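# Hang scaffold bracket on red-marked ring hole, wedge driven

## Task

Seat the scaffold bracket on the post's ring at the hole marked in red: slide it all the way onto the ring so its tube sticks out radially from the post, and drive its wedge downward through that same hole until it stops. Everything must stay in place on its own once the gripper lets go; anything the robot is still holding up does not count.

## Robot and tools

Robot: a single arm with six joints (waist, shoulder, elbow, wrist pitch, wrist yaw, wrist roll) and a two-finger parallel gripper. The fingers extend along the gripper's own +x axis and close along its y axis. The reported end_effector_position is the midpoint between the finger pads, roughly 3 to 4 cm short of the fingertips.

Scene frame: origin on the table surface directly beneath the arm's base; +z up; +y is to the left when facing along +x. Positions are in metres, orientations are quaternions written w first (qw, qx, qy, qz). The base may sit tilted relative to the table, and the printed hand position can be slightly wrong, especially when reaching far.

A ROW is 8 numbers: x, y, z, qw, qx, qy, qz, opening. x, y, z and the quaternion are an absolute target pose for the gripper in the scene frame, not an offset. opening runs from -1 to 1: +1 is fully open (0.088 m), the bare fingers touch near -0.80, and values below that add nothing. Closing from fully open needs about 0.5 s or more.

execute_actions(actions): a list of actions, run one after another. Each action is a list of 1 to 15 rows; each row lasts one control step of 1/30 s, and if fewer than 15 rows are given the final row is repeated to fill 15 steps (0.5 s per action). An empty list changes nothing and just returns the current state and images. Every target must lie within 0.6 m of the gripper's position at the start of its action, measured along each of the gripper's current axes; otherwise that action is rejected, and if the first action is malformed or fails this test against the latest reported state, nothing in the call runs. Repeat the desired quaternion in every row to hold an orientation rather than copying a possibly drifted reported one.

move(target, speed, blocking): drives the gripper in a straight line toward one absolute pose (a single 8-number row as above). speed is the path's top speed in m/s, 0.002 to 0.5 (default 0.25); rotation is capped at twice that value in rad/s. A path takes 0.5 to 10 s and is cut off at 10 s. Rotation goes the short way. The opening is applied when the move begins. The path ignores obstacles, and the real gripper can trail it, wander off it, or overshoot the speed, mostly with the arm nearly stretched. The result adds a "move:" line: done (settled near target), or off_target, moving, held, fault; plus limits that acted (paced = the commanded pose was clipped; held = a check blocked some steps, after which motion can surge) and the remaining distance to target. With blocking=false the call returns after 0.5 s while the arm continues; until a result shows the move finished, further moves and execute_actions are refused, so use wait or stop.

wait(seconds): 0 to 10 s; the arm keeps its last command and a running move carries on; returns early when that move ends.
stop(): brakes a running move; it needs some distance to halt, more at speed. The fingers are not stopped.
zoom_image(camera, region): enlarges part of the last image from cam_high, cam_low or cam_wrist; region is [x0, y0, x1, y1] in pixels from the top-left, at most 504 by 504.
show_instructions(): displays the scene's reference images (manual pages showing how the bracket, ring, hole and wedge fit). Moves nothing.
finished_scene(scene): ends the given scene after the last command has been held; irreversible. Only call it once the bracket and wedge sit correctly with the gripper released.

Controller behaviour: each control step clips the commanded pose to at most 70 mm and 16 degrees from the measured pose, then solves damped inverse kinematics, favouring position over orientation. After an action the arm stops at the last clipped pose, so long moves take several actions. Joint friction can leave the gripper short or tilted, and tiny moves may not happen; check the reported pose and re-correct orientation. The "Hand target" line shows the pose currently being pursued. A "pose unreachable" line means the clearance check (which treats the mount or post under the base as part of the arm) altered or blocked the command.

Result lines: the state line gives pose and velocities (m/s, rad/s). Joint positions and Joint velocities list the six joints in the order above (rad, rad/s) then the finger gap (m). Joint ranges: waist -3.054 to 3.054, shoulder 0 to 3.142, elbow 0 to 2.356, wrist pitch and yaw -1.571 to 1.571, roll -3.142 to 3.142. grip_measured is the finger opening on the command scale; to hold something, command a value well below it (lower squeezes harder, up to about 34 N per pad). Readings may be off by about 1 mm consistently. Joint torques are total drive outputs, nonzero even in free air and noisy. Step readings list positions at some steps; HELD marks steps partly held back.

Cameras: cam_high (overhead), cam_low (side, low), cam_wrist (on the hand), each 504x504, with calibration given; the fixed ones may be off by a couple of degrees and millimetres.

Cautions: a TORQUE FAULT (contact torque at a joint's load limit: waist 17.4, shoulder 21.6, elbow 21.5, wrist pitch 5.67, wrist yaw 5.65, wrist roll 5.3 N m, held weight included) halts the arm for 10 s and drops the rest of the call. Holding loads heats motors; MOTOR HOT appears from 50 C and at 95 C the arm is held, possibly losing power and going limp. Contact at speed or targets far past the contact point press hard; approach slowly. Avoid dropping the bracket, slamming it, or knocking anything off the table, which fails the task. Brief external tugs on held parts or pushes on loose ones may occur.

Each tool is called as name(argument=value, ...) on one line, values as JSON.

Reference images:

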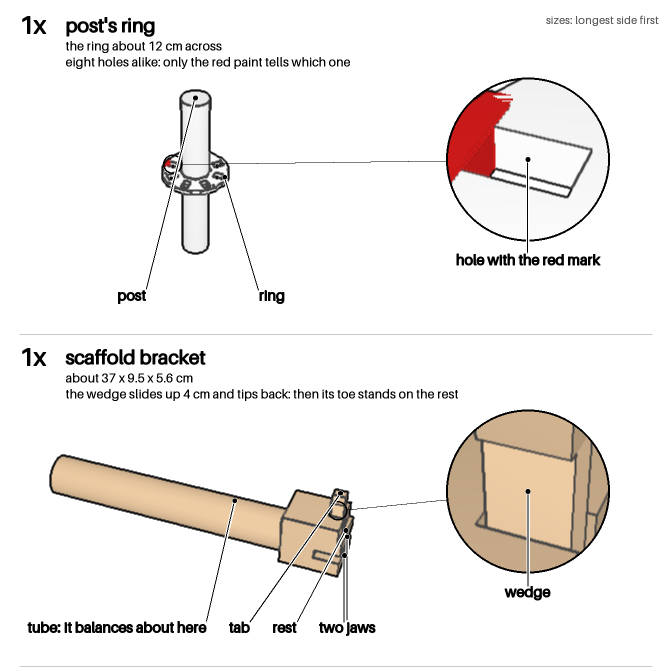

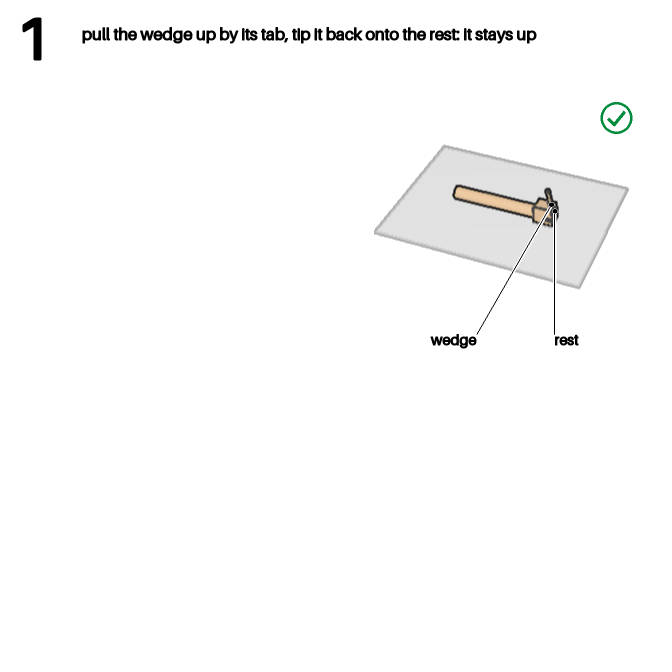

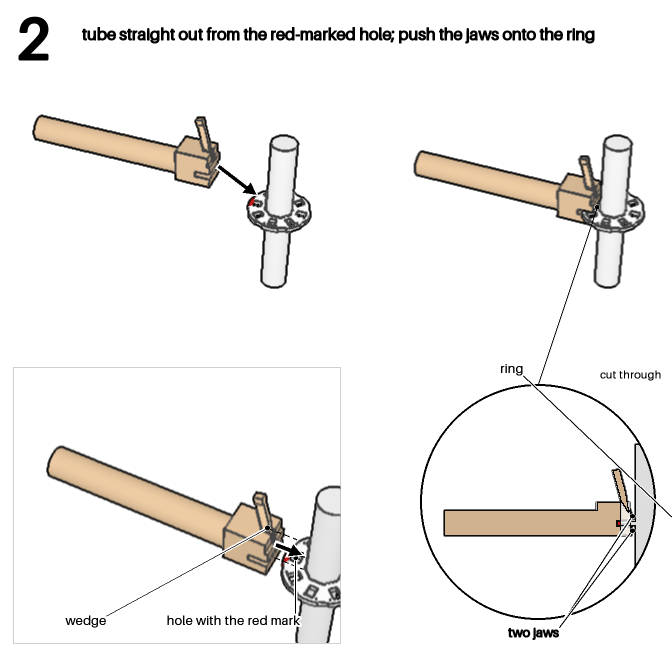

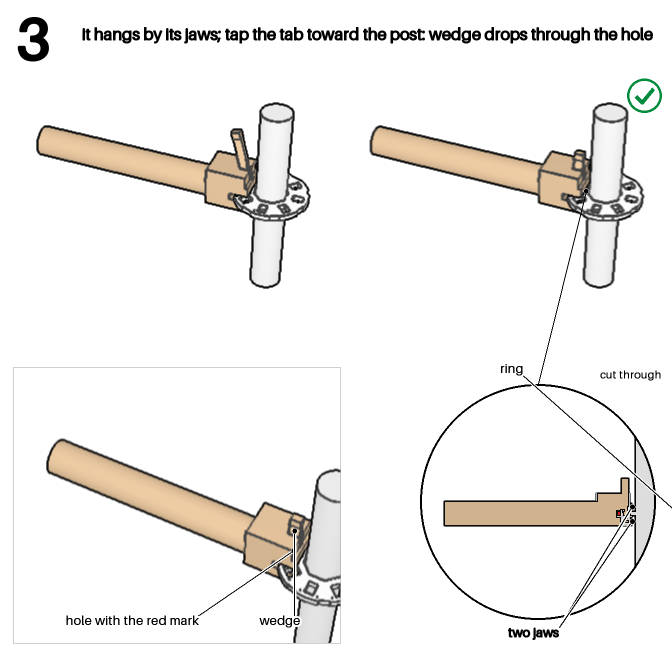

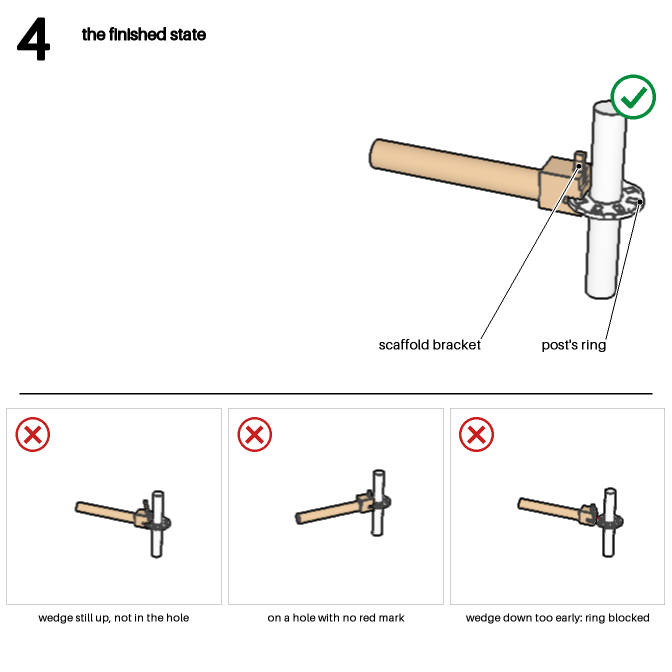

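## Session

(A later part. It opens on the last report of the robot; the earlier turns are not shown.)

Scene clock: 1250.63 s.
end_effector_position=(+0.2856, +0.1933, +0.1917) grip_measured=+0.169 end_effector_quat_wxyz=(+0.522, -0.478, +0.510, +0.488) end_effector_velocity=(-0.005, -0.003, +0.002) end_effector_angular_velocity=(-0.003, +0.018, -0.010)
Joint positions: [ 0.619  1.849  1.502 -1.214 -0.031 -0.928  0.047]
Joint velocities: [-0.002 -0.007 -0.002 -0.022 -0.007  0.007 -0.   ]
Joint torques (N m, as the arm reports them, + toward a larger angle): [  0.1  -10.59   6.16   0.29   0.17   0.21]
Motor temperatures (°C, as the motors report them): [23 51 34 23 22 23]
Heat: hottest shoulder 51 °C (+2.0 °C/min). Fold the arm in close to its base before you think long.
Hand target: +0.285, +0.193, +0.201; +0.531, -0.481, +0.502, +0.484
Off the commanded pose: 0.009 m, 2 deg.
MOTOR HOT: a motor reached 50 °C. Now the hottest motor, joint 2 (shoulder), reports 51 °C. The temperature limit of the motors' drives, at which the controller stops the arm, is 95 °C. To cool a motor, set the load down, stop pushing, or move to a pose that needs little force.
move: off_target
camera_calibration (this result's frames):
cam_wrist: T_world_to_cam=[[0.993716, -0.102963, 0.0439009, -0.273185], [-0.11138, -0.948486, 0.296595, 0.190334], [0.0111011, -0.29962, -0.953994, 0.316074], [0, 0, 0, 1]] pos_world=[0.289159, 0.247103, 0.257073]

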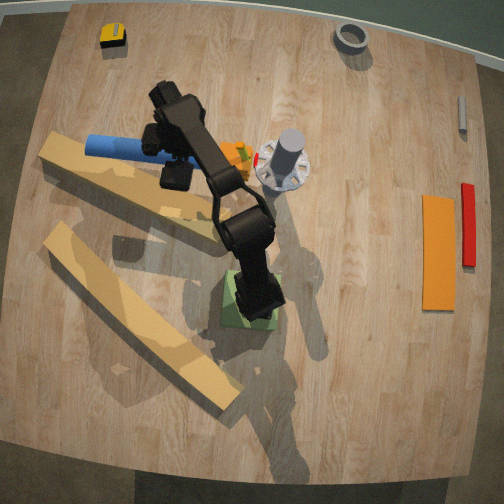

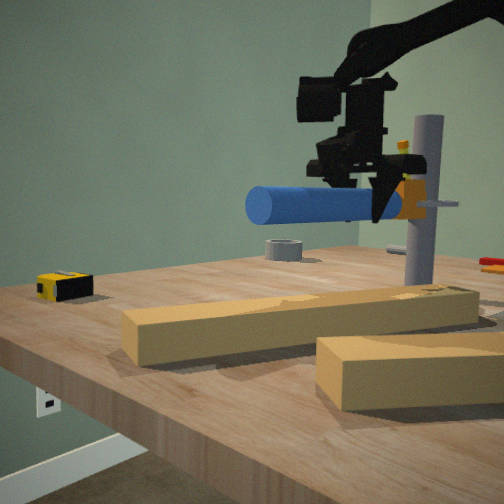

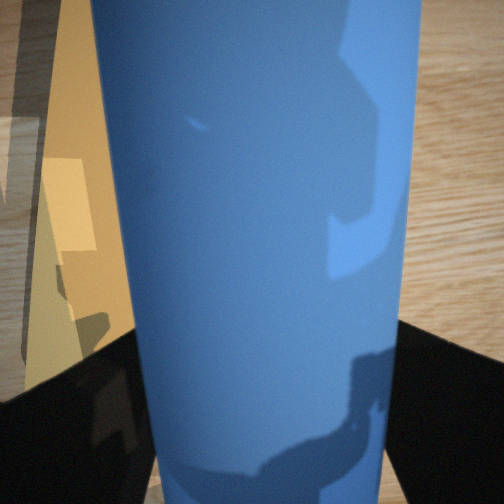

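move(target=[0.2849, 0.193, 0.201, 0.53069, -0.48413, 0.50232, 0.48133, -0.25], speed=0.02)

zoom_image(camera="cam_low", region=[395, 175, 445, 225])

Scene clock: 1298.40 s.
end_effector_position=(+0.2856, +0.1932, +0.1918) grip_measured=+0.169 end_effector_quat_wxyz=(+0.522, -0.481, +0.511, +0.485) end_effector_velocity=(-0.002, -0.001, +0.000) end_effector_angular_velocity=(+0.002, +0.010, +0.005)
Joint positions: [ 0.623  1.848  1.501 -1.214 -0.022 -0.924  0.047]
Joint velocities: [-0.002 -0.002 -0.002 -0.007 -0.007 -0.007 -0.   ]
Joint torques (N m, as the arm reports them, + toward a larger angle): [  0.18 -10.74   6.22   0.32   0.14   0.17]
Motor temperatures (°C, as the motors report them): [22 51 34 23 21 23]
Heat: hottest shoulder 51 °C (+1.0 °C/min). Fold the arm in close to its base before you think long.
Hand target: +0.285, +0.193, +0.201; +0.531, -0.484, +0.502, +0.481
Off the commanded pose: 0.009 m, 2 deg.
MOTOR HOT: still on. Now the hottest motor, joint 2 (shoulder), reports 51 °C; a drive's own limit is 95 °C.
move: off_target
camera_calibration (this result's frames):
cam_wrist: T_world_to_cam=[[0.993479, -0.102759, 0.0493912, -0.274174], [-0.112933, -0.946425, 0.302531, 0.18908], [0.0156572, -0.306137, -0.951859, 0.315698], [0, 0, 0, 1]] pos_world=[0.288797, 0.247423, 0.256839]

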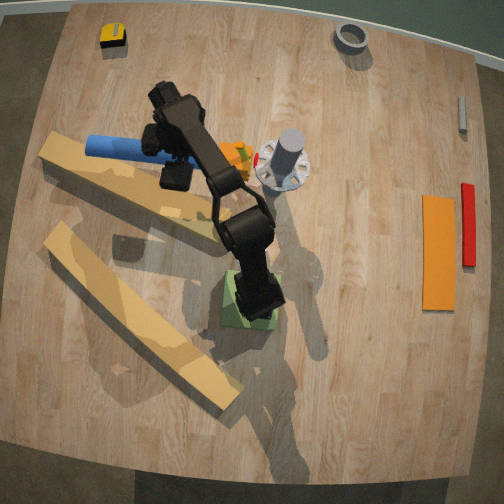

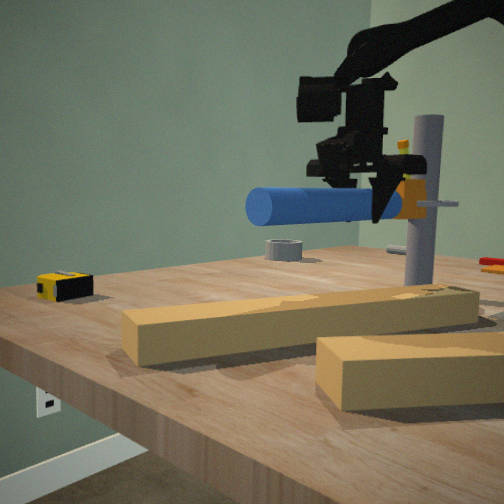

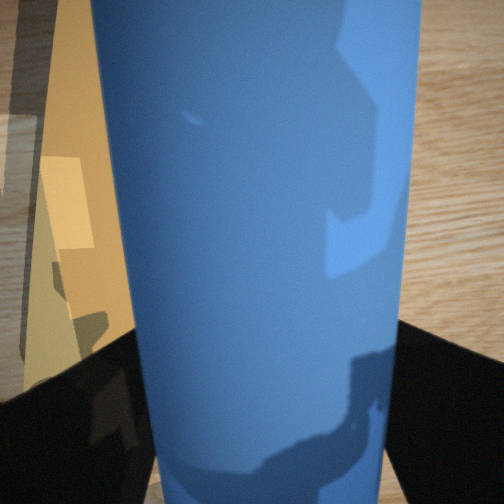

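Region (395, 175, 445, 225) of cam_low's 504x504 image, scaled by 10.080, with more detail than that image has.

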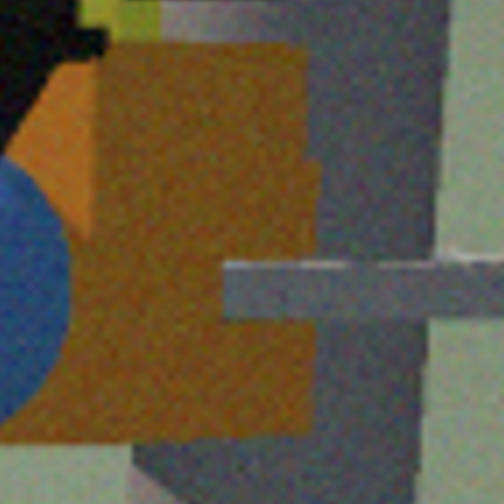

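move(target=[0.2933, 0.18, 0.201, 0.53069, -0.48413, 0.50232, 0.48133, -0.25], speed=0.012)

zoom_image(camera="cam_low", region=[395, 175, 445, 225])

zoom_image(camera="cam_high", region=[212, 132, 272, 182])

Scene clock: 1308.97 s.
end_effector_position=(+0.2904, +0.1843, +0.1920) grip_measured=+0.169 end_effector_quat_wxyz=(+0.522, -0.480, +0.512, +0.485) end_effector_velocity=(-0.005, -0.005, -0.001) end_effector_angular_velocity=(-0.020, +0.019, +0.019)
Joint positions: [ 0.593  1.847  1.501 -1.217 -0.023 -0.95   0.047]
Joint velocities: [-0.002 -0.002 -0.007 -0.022  0.007 -0.022  0.   ]
Joint torques (N m, as the arm reports them, + toward a larger angle): [ -1.23 -10.38   6.32   0.44   0.15  -0.48]
Motor temperatures (°C, as the motors report them): [22 51 34 23 21 23]
Heat: hottest shoulder 51 °C (+0.0 °C/min). Fold the arm in close to its base before you think long.
Hand target: +0.293, +0.180, +0.201; +0.531, -0.484, +0.502, +0.481
Off the commanded pose: 0.010 m, 2 deg.
MOTOR HOT: still on. Now the hottest motor, joint 2 (shoulder), reports 51 °C; a drive's own limit is 95 °C.
move: off_target
camera_calibration (this result's frames):
cam_wrist: T_world_to_cam=[[0.993216, -0.106165, 0.0474477, -0.278778], [-0.115593, -0.945842, 0.303351, 0.181731], [0.0126727, -0.306778, -0.951697, 0.314053], [0, 0, 0, 1]] pos_world=[0.293913, 0.238636, 0.256982]

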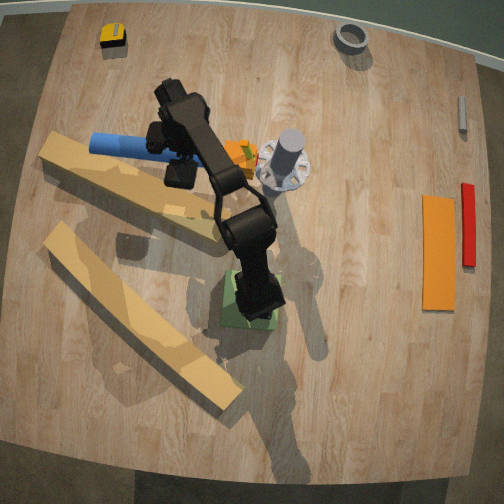

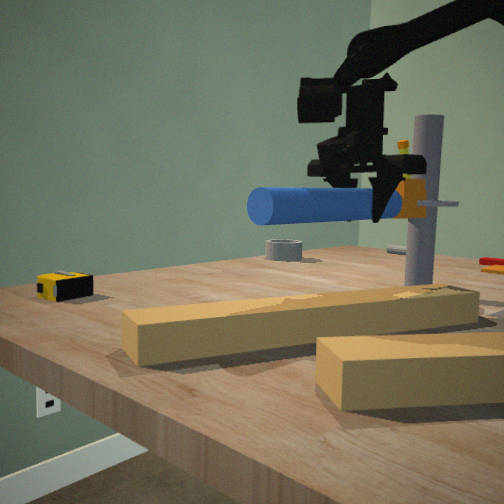

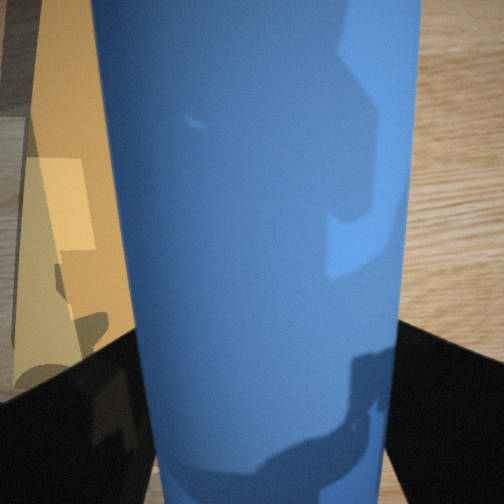

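Region (395, 175, 445, 225) of cam_low's 504x504 image, scaled by 10.080, with more detail than that image has.

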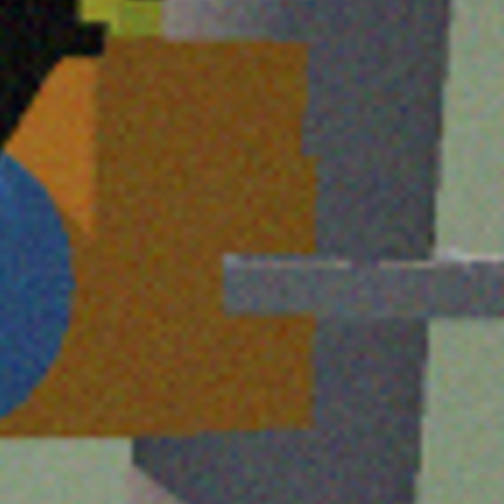

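Region (212, 132, 272, 182) of cam_high's 504x504 image, scaled by 8.400, with more detail than that image has.

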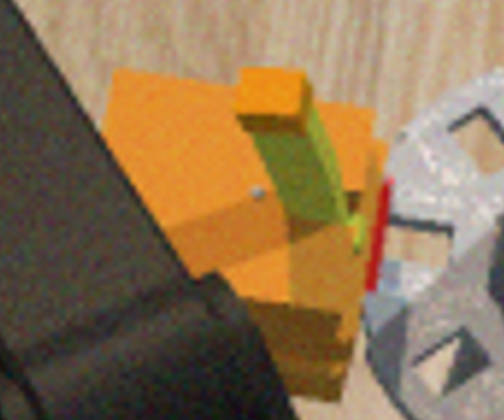

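move(target=[0.2972, 0.16, 0.2005, 0.53069, -0.48413, 0.50232, 0.48133, -0.25], speed=0.015)

zoom_image(camera="cam_low", region=[395, 175, 445, 225])

zoom_image(camera="cam_high", region=[222, 128, 282, 188])

Scene clock: 1326.73 s.
end_effector_position=(+0.2882, +0.1832, +0.1979) grip_measured=+0.169 end_effector_quat_wxyz=(+0.530, -0.471, +0.497, +0.500) end_effector_velocity=(+0.001, +0.001, +0.002) end_effector_angular_velocity=(+0.013, -0.006, -0.009)
Joint positions: [ 0.575  1.815  1.482 -1.206 -0.064 -0.98   0.047]
Joint velocities: [-0.002 -0.007 -0.002  0.007 -0.007  0.007 -0.   ]
Joint torques (N m, as the arm reports them, + toward a larger angle): [-4.5  -9.27  4.83  0.11  1.92 -1.32]
Motor temperatures (°C, as the motors report them): [23 50 34 23 21 23]
Heat: hottest shoulder 50 °C (-1.0 °C/min). Fold the arm in close to its base before you think long.
Hand target: +0.296, +0.161, +0.200; +0.530, -0.484, +0.503, +0.481
Off the commanded pose: 0.025 m, 3 deg.
MOTOR HOT: still on. Now the hottest motor, joint 2 (shoulder), reports 50 °C; a drive's own limit is 95 °C.
move: off_target
camera_calibration (this result's frames):
cam_wrist: T_world_to_cam=[[0.994543, -0.0948954, 0.0433588, -0.278653], [-0.102896, -0.960844, 0.257276, 0.186854], [0.0172467, -0.260334, -0.965365, 0.312225], [0, 0, 0, 1]] pos_world=[0.290974, 0.234377, 0.26542]

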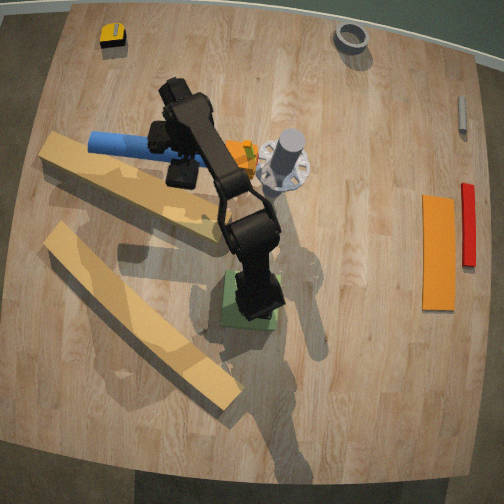

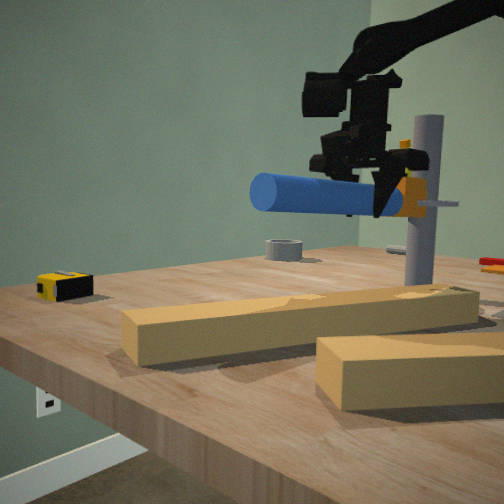

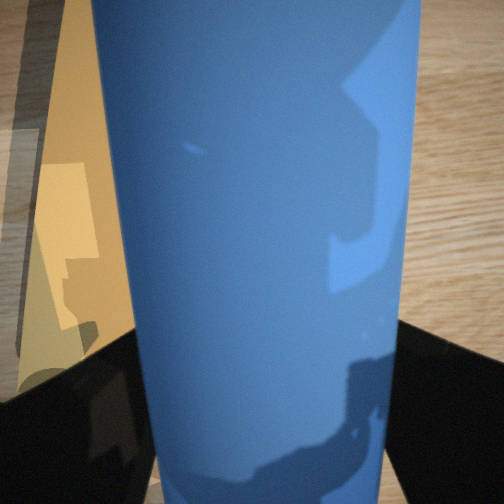

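Region (395, 175, 445, 225) of cam_low's 504x504 image, scaled by 10.080, with more detail than that image has.

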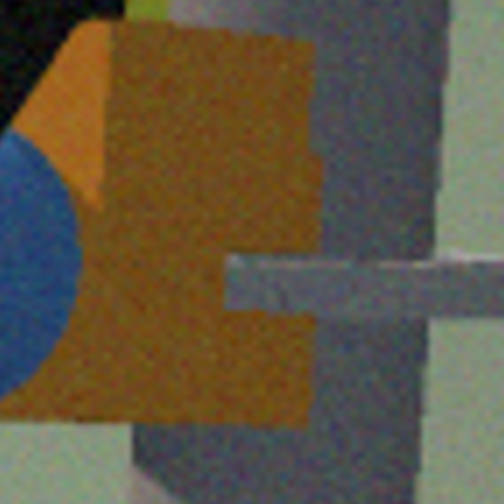

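Region (222, 128, 282, 188) of cam_high's 504x504 image, scaled by 8.400, with more detail than that image has.

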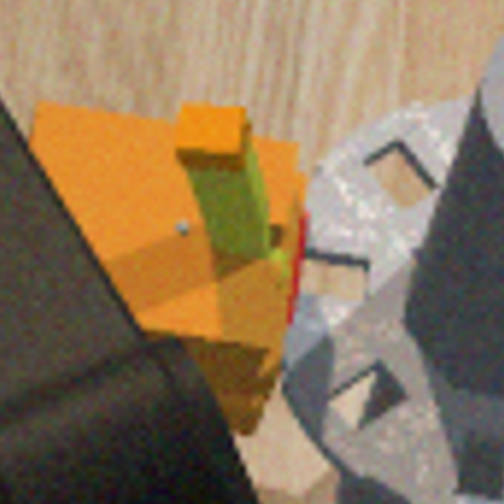

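move(target=[0.2776, 0.192, 0.2005, 0.53069, -0.48413, 0.50232, 0.48133, -0.25], speed=0.04)

zoom_image(camera="cam_low", region=[380, 130, 460, 230])

zoom_image(camera="cam_high", region=[212, 132, 272, 192])

Scene clock: 1373.50 s.
end_effector_position=(+0.2782, +0.1924, +0.1942) grip_measured=+0.169 end_effector_quat_wxyz=(+0.525, -0.482, +0.507, +0.485) end_effector_velocity=(-0.001, -0.003, -0.001) end_effector_angular_velocity=(-0.013, +0.006, -0.010)
Joint positions: [ 0.633  1.815  1.469 -1.206 -0.022 -0.915  0.047]
Joint velocities: [-0.002  0.002 -0.002 -0.007  0.007  0.007 -0.   ]
Joint torques (N m, as the arm reports them, + toward a larger angle): [ 0.21 -9.52  6.1   0.32  0.17  0.2 ]
Motor temperatures (°C, as the motors report them): [27 48 33 23 26 26]
Heat: hottest shoulder 48 °C (-3.0 °C/min). Fold the arm in close to its base before you think long.
Hand target: +0.278, +0.192, +0.200; +0.531, -0.484, +0.503, +0.481
Off the commanded pose: 0.006 m, 1 deg.
MOTOR HOT: still on. Now the hottest motor, joint 2 (shoulder), reports 48 °C; a drive's own limit is 95 °C.
move: done
camera_calibration (this result's frames):
cam_wrist: T_world_to_cam=[[0.993159, -0.102517, 0.0559046, -0.268271], [-0.114575, -0.947934, 0.297144, 0.188576], [0.0225316, -0.301516, -0.953195, 0.315319], [0, 0, 0, 1]] pos_world=[0.280937, 0.246329, 0.259524]

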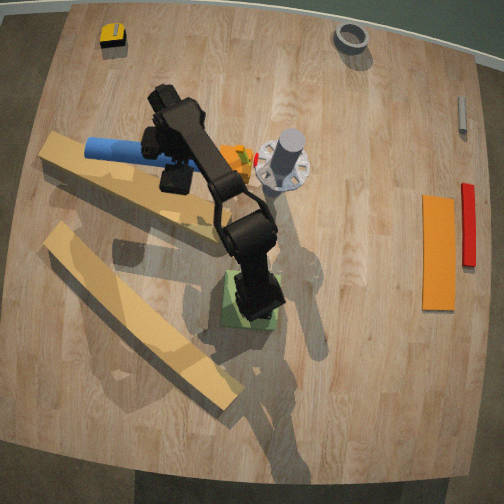

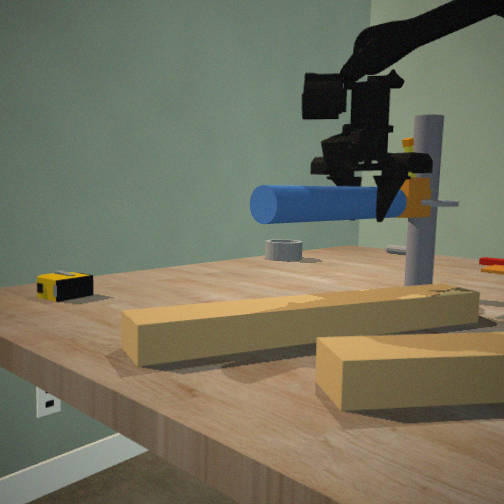

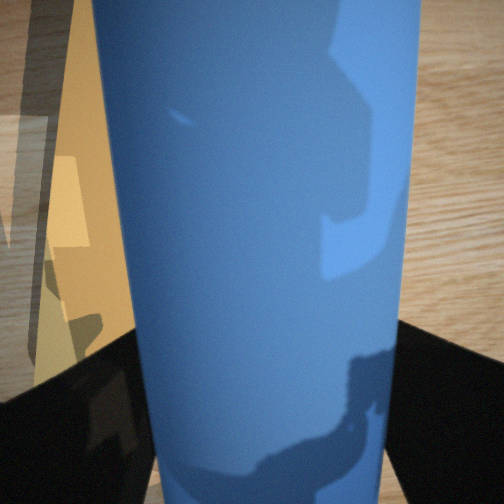

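Region (380, 130, 460, 230) of cam_low's 504x504 image, scaled by 5.040, with more detail than that image has; it fills the left 403 columns of this view, and the rest is white.

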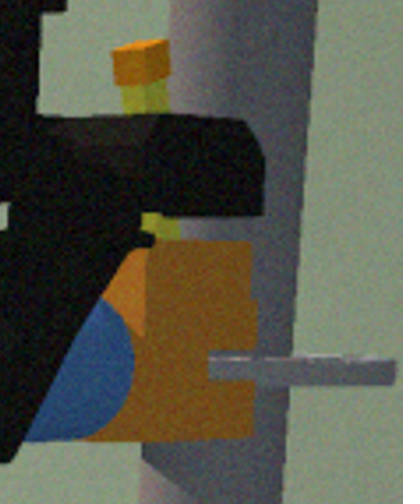

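Region (212, 132, 272, 192) of cam_high's 504x504 image, scaled by 8.400, with more detail than that image has.

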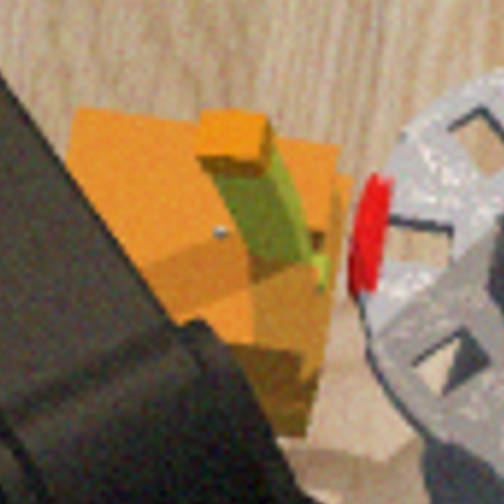

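zoom_image(camera="cam_high", region=[218, 140, 258, 180])

zoom_image(camera="cam_low", region=[395, 170, 445, 220])

zoom_image(camera="cam_low", region=[290, 130, 450, 230])

Region (218, 140, 258, 180) of cam_high's 504x504 image, scaled by 12.600, with more detail than that image has.

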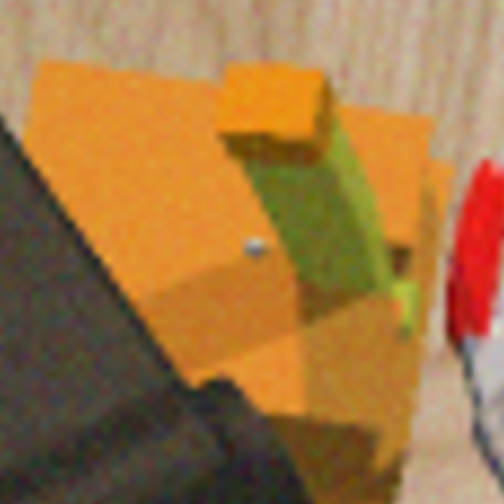

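Region (395, 170, 445, 220) of cam_low's 504x504 image, scaled by 10.080, with more detail than that image has.

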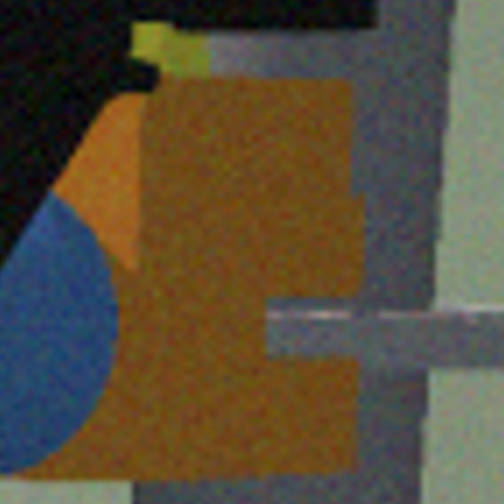

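Region (290, 130, 450, 230) of cam_low's 504x504 image, scaled by 3.150, with more detail than that image has; it fills the top 315 rows of this view, and the rest is white.

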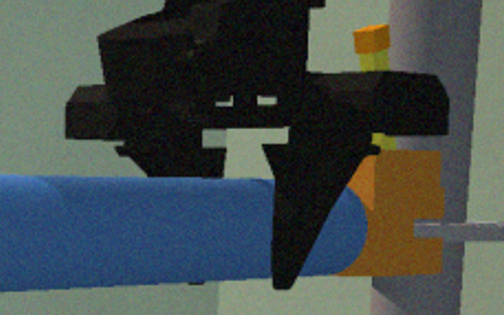

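move(target=[0.2825, 0.1954, 0.1983, 0.53914, -0.49544, 0.49356, 0.46935, -0.25], speed=0.02)

zoom_image(camera="cam_low", region=[395, 170, 445, 220])

zoom_image(camera="cam_high", region=[218, 140, 258, 180])

zoom_image(camera="cam_low", region=[225, 130, 475, 250])

Scene clock: 1477.10 s.
end_effector_position=(+0.2823, +0.1952, +0.1919) grip_measured=+0.169 end_effector_quat_wxyz=(+0.532, -0.493, +0.500, +0.473) end_effector_velocity=(-0.003, -0.002, -0.001) end_effector_angular_velocity=(-0.001, +0.014, +0.005)
Joint positions: [ 0.646  1.815  1.459 -1.172  0.007 -0.901  0.047]
Joint velocities: [-0.002 -0.002 -0.007 -0.007 -0.007 -0.007 -0.   ]
Joint torques (N m, as the arm reports them, + toward a larger angle): [ 0.15 -9.62  6.1   0.66  0.2   0.18]
Motor temperatures (°C, as the motors report them): [23 49 34 23 22 24]
Heat: hottest shoulder 49 °C (+0.0 °C/min). Fold the arm in close to its base before you think long.
Hand target: +0.282, +0.195, +0.198; +0.539, -0.495, +0.493, +0.470
Off the commanded pose: 0.006 m, 1 deg.
MOTOR HOT: still on. Now the hottest motor, joint 2 (shoulder), reports 49 °C; a drive's own limit is 95 °C.
move: done
camera_calibration (this result's frames):
cam_wrist: T_world_to_cam=[[0.990359, -0.102839, 0.0928069, -0.278128], [-0.12643, -0.944824, 0.302196, 0.19416], [0.0566087, -0.311016, -0.948717, 0.305248], [0, 0, 0, 1]] pos_world=[0.282714, 0.249782, 0.256732]

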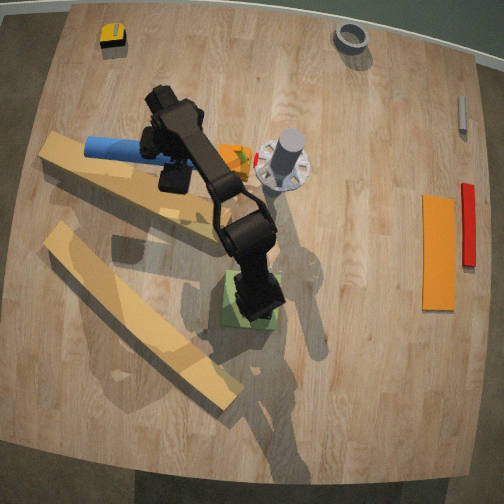

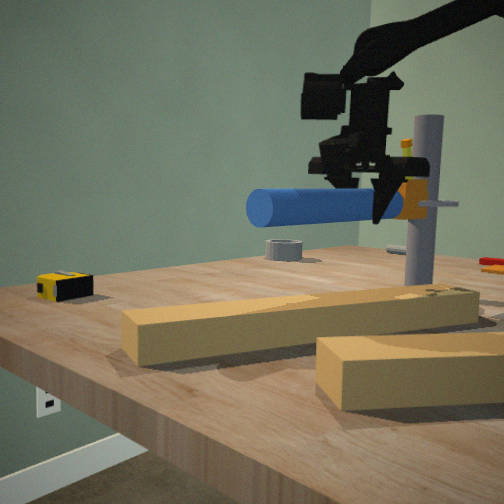

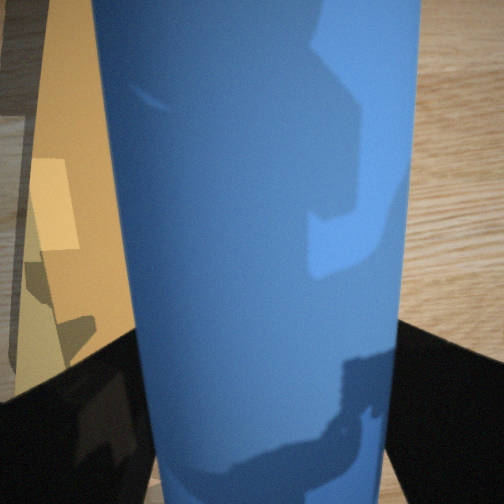

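Region (395, 170, 445, 220) of cam_low's 504x504 image, scaled by 10.080, with more detail than that image has.

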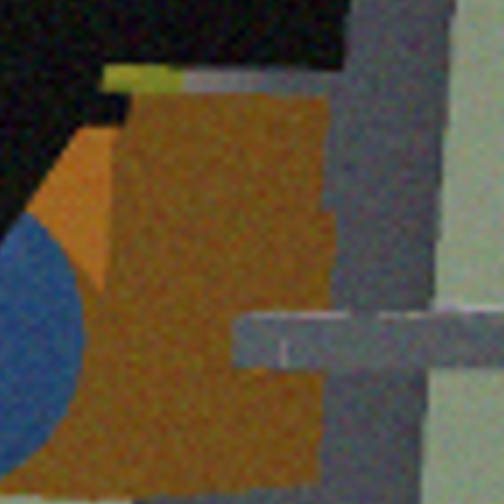

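Region (218, 140, 258, 180) of cam_high's 504x504 image, scaled by 12.600, with more detail than that image has.

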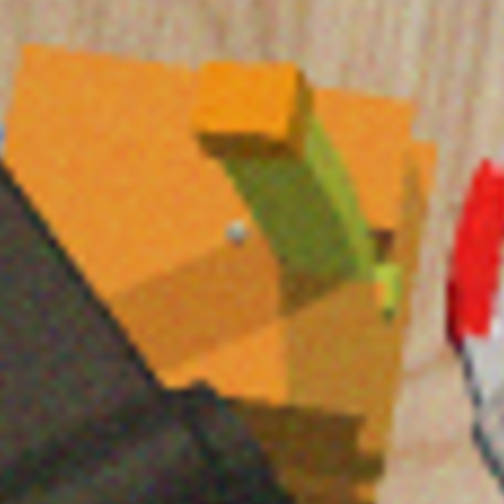

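Region (225, 130, 475, 250) of cam_low's 504x504 image, scaled by 2.016, with more detail than that image has; it fills the top 242 rows of this view, and the rest is white.

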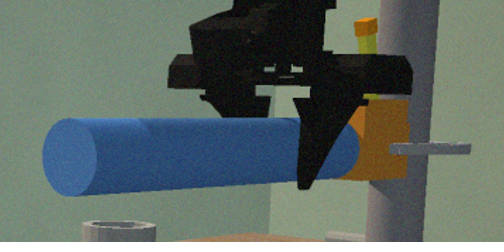

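execute_actions(actions=[])

Scene clock: 1523.67 s.
end_effector_position=(+0.2823, +0.1951, +0.1918) grip_measured=+0.169 end_effector_quat_wxyz=(+0.531, -0.493, +0.500, +0.473) end_effector_velocity=(-0.002, -0.001, +0.000) end_effector_angular_velocity=(+0.002, +0.010, +0.005)
Joint positions: [ 0.646  1.815  1.458 -1.171  0.007 -0.901  0.047]
Joint velocities: [-0.002 -0.002 -0.002 -0.007 -0.007 -0.007 -0.   ]
Joint torques (N m, as the arm reports them, + toward a larger angle): [ 0.23 -9.6   6.25  0.65  0.2   0.17]
Motor temperatures (°C, as the motors report them): [23 50 34 23 21 23]
Heat: hottest shoulder 50 °C (+1.0 °C/min). Fold the arm in close to its base before you think long.
Hand target: +0.283, +0.195, +0.198; +0.539, -0.495, +0.493, +0.470
Off the commanded pose: 0.006 m, 1 deg.
MOTOR HOT: still on. Now the hottest motor, joint 2 (shoulder), reports 50 °C; a drive's own limit is 95 °C.
camera_calibration (this result's frames):
cam_wrist: T_world_to_cam=[[0.990337, -0.102828, 0.0930535, -0.278192], [-0.126512, -0.944727, 0.302465, 0.194093], [0.0568084, -0.311315, -0.948607, 0.305121], [0, 0, 0, 1]] pos_world=[0.282726, 0.249748, 0.256621]

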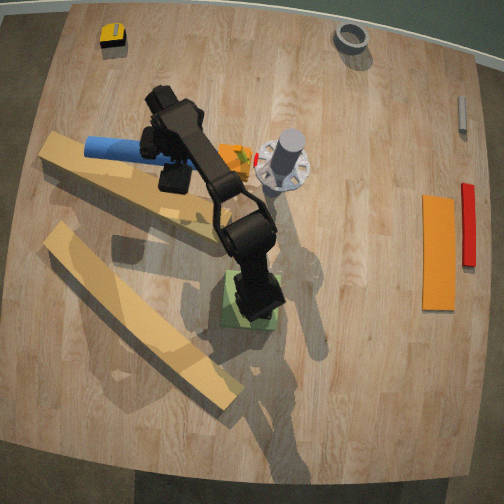

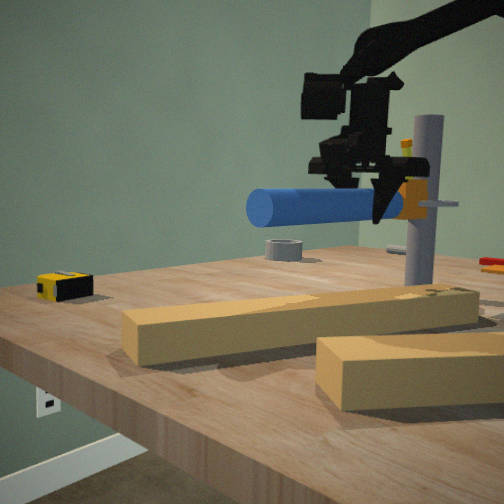

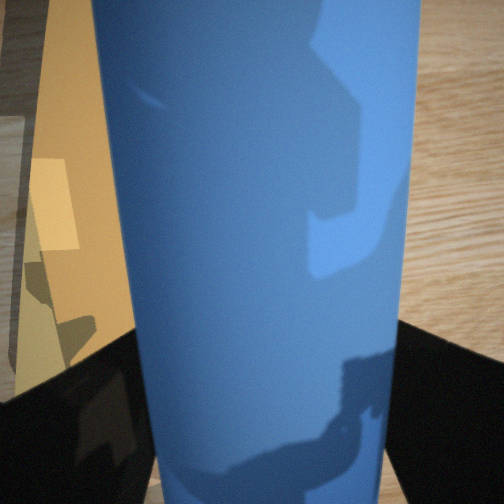

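zoom_image(camera="cam_low", region=[395, 170, 445, 220])

zoom_image(camera="cam_high", region=[205, 120, 325, 200])

Region (395, 170, 445, 220) of cam_low's 504x504 image, scaled by 10.080, with more detail than that image has.

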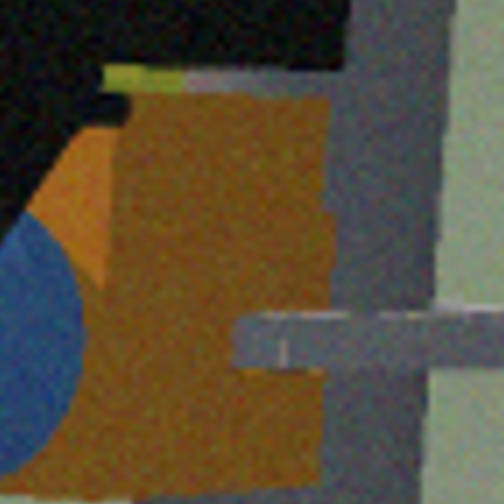

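Region (205, 120, 325, 200) of cam_high's 504x504 image, scaled by 4.200, with more detail than that image has.

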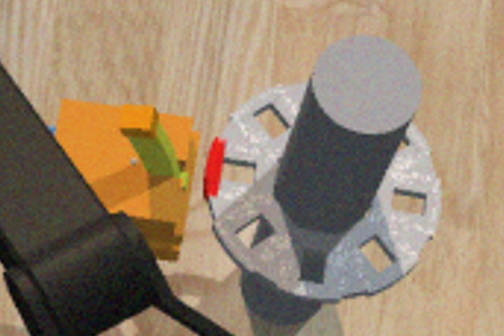

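execute_actions(actions=[[[0.2825,0.1954,0.1985,0.53880,-0.49575,0.49390,0.46900,-0.25],[0.2825,0.1954,0.1986,0.53850,-0.49605,0.49425,0.46870,-0.25],[0.2825,0.1954,0.1987,0.53820,-0.49635,0.49460,0.46840,-0.25],[0.2825,0.1954,0.1988,0.53790,-0.49660,0.49490,0.46810,-0.25],[0.2825,0.1954,0.1988,0.53766,-0.49685,0.49518,0.46786,-0.25]]])

zoom_image(camera="cam_low", region=[395, 170, 445, 220])

Scene clock: 1578.83 s.
end_effector_position=(+0.2817, +0.1948, +0.1917) grip_measured=+0.169 end_effector_quat_wxyz=(+0.530, -0.494, +0.502, +0.472) end_effector_velocity=(-0.002, +0.004, +0.000) end_effector_angular_velocity=(+0.034, +0.015, +0.007)
Joint positions: [ 0.648  1.814  1.457 -1.174  0.012 -0.899  0.047]
Joint velocities: [-0.002 -0.002 -0.002  0.007 -0.037 -0.007 -0.   ]
Joint torques (N m, as the arm reports them, + toward a larger angle): [ 0.22 -9.15  6.85  0.38  0.22  0.18]
Motor temperatures (°C, as the motors report them): [23 50 34 23 21 23]
Heat: hottest shoulder 50 °C (+0.0 °C/min). Fold the arm in close to its base before you think long.
Hand target: +0.282, +0.195, +0.199; +0.538, -0.497, +0.495, +0.468
Off the commanded pose: 0.007 m, 1 deg.
MOTOR HOT: still on. Now the hottest motor, joint 2 (shoulder), reports 50 °C; a drive's own limit is 95 °C.
Step readings (end_effector_position):
0: (+0.2821, +0.1950, +0.1916)
1: (+0.2821, +0.1951, +0.1916)
2: (+0.2821, +0.1950, +0.1916)
4: (+0.2822, +0.1950, +0.1918)
8: (+0.2818, +0.1948, +0.1918)
15: end_effector_position above
camera_calibration (this result's frames):
cam_wrist: T_world_to_cam=[[0.990255, -0.102572, 0.0941988, -0.277885], [-0.126938, -0.943016, 0.307583, 0.192512], [0.0572816, -0.316543, -0.946847, 0.305503], [0, 0, 0, 1]] pos_world=[0.282115, 0.249744, 0.256228]

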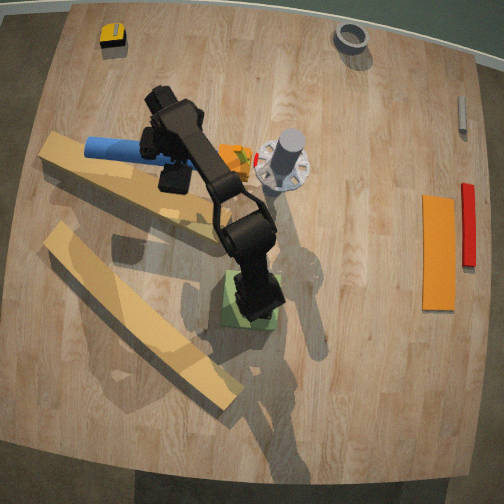

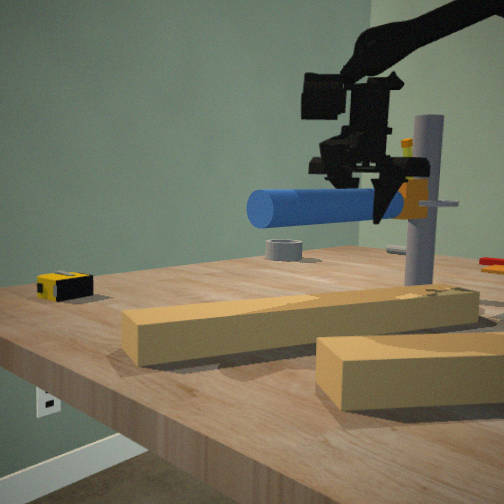

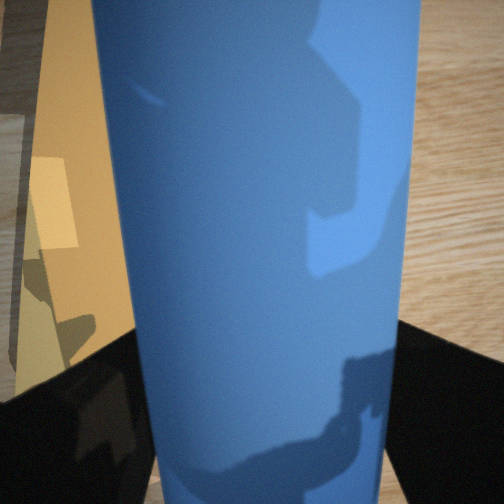

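Region (395, 170, 445, 220) of cam_low's 504x504 image, scaled by 10.080, with more detail than that image has.

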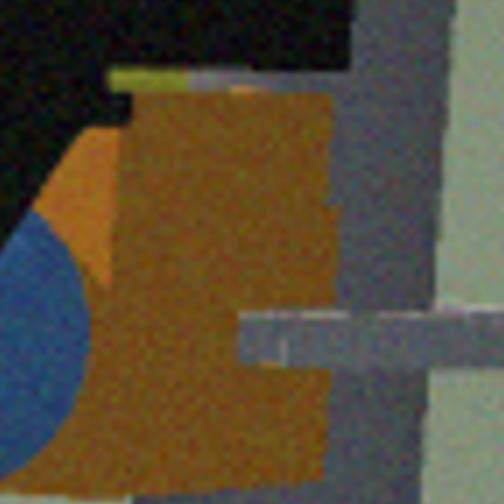

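execute_actions(actions=[])

zoom_image(camera="cam_low", region=[410, 190, 440, 220])

Scene clock: 1585.73 s.
end_effector_position=(+0.2817, +0.1948, +0.1917) grip_measured=+0.169 end_effector_quat_wxyz=(+0.530, -0.494, +0.502, +0.472) end_effector_velocity=(-0.003, -0.002, -0.001) end_effector_angular_velocity=(-0.001, +0.014, -0.010)
Joint positions: [ 0.648  1.814  1.457 -1.174  0.012 -0.899  0.047]
Joint velocities: [-0.002 -0.002 -0.007 -0.007 -0.007  0.007  0.   ]
Joint torques (N m, as the arm reports them, + toward a larger angle): [ 0.23 -9.18  6.94  0.37  0.21  0.16]
Motor temperatures (°C, as the motors report them): [23 50 34 23 21 23]
Heat: hottest shoulder 50 °C (+0.0 °C/min). Fold the arm in close to its base before you think long.
Hand target: +0.282, +0.195, +0.199; +0.538, -0.497, +0.495, +0.468
Off the commanded pose: 0.007 m, 1 deg.
MOTOR HOT: still on. Now the hottest motor, joint 2 (shoulder), reports 50 °C; a drive's own limit is 95 °C.
camera_calibration (this result's frames):
cam_wrist: T_world_to_cam=[[0.990216, -0.102951, 0.0941952, -0.2778], [-0.127297, -0.942974, 0.307564, 0.192609], [0.0571594, -0.316546, -0.946853, 0.305539], [0, 0, 0, 1]] pos_world=[0.282136, 0.249742, 0.256229]

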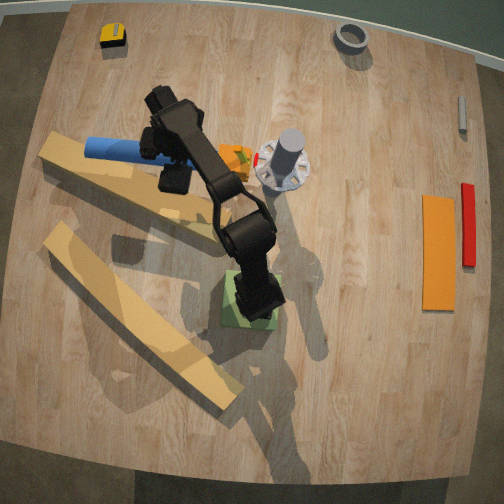

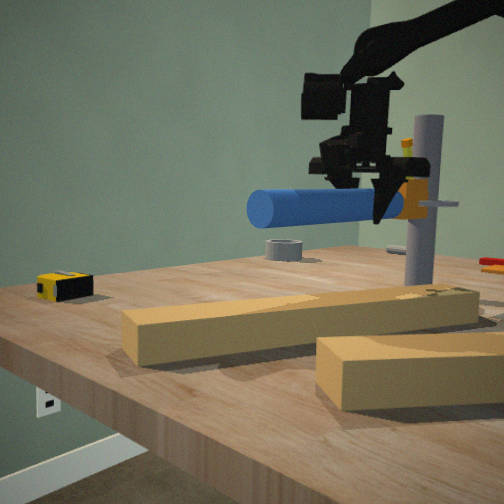

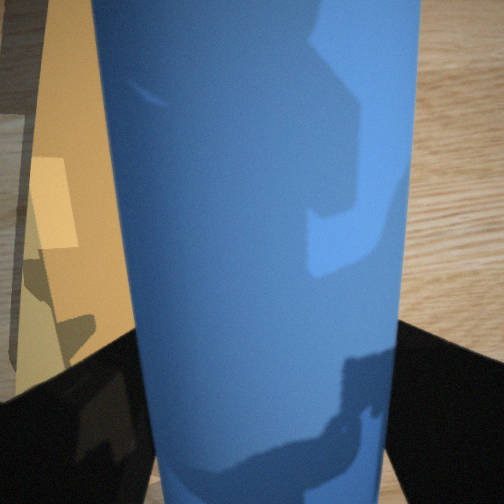

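Region (410, 190, 440, 220) of cam_low's 504x504 image, scaled by 16.800, with more detail than that image has.

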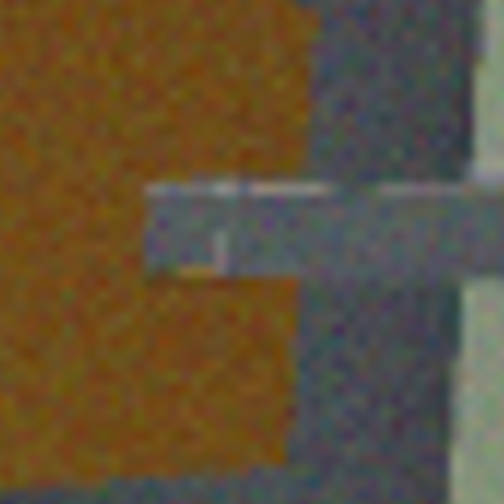

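zoom_image(camera="cam_low", region=[425, 190, 465, 215])

Region (425, 190, 465, 215) of cam_low's 504x504 image, scaled by 12.600, with more detail than that image has; it fills the top 315 rows of this view, and the rest is white.

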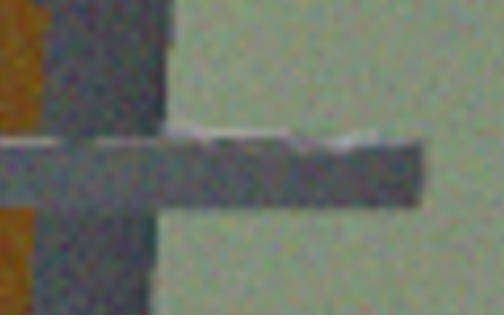

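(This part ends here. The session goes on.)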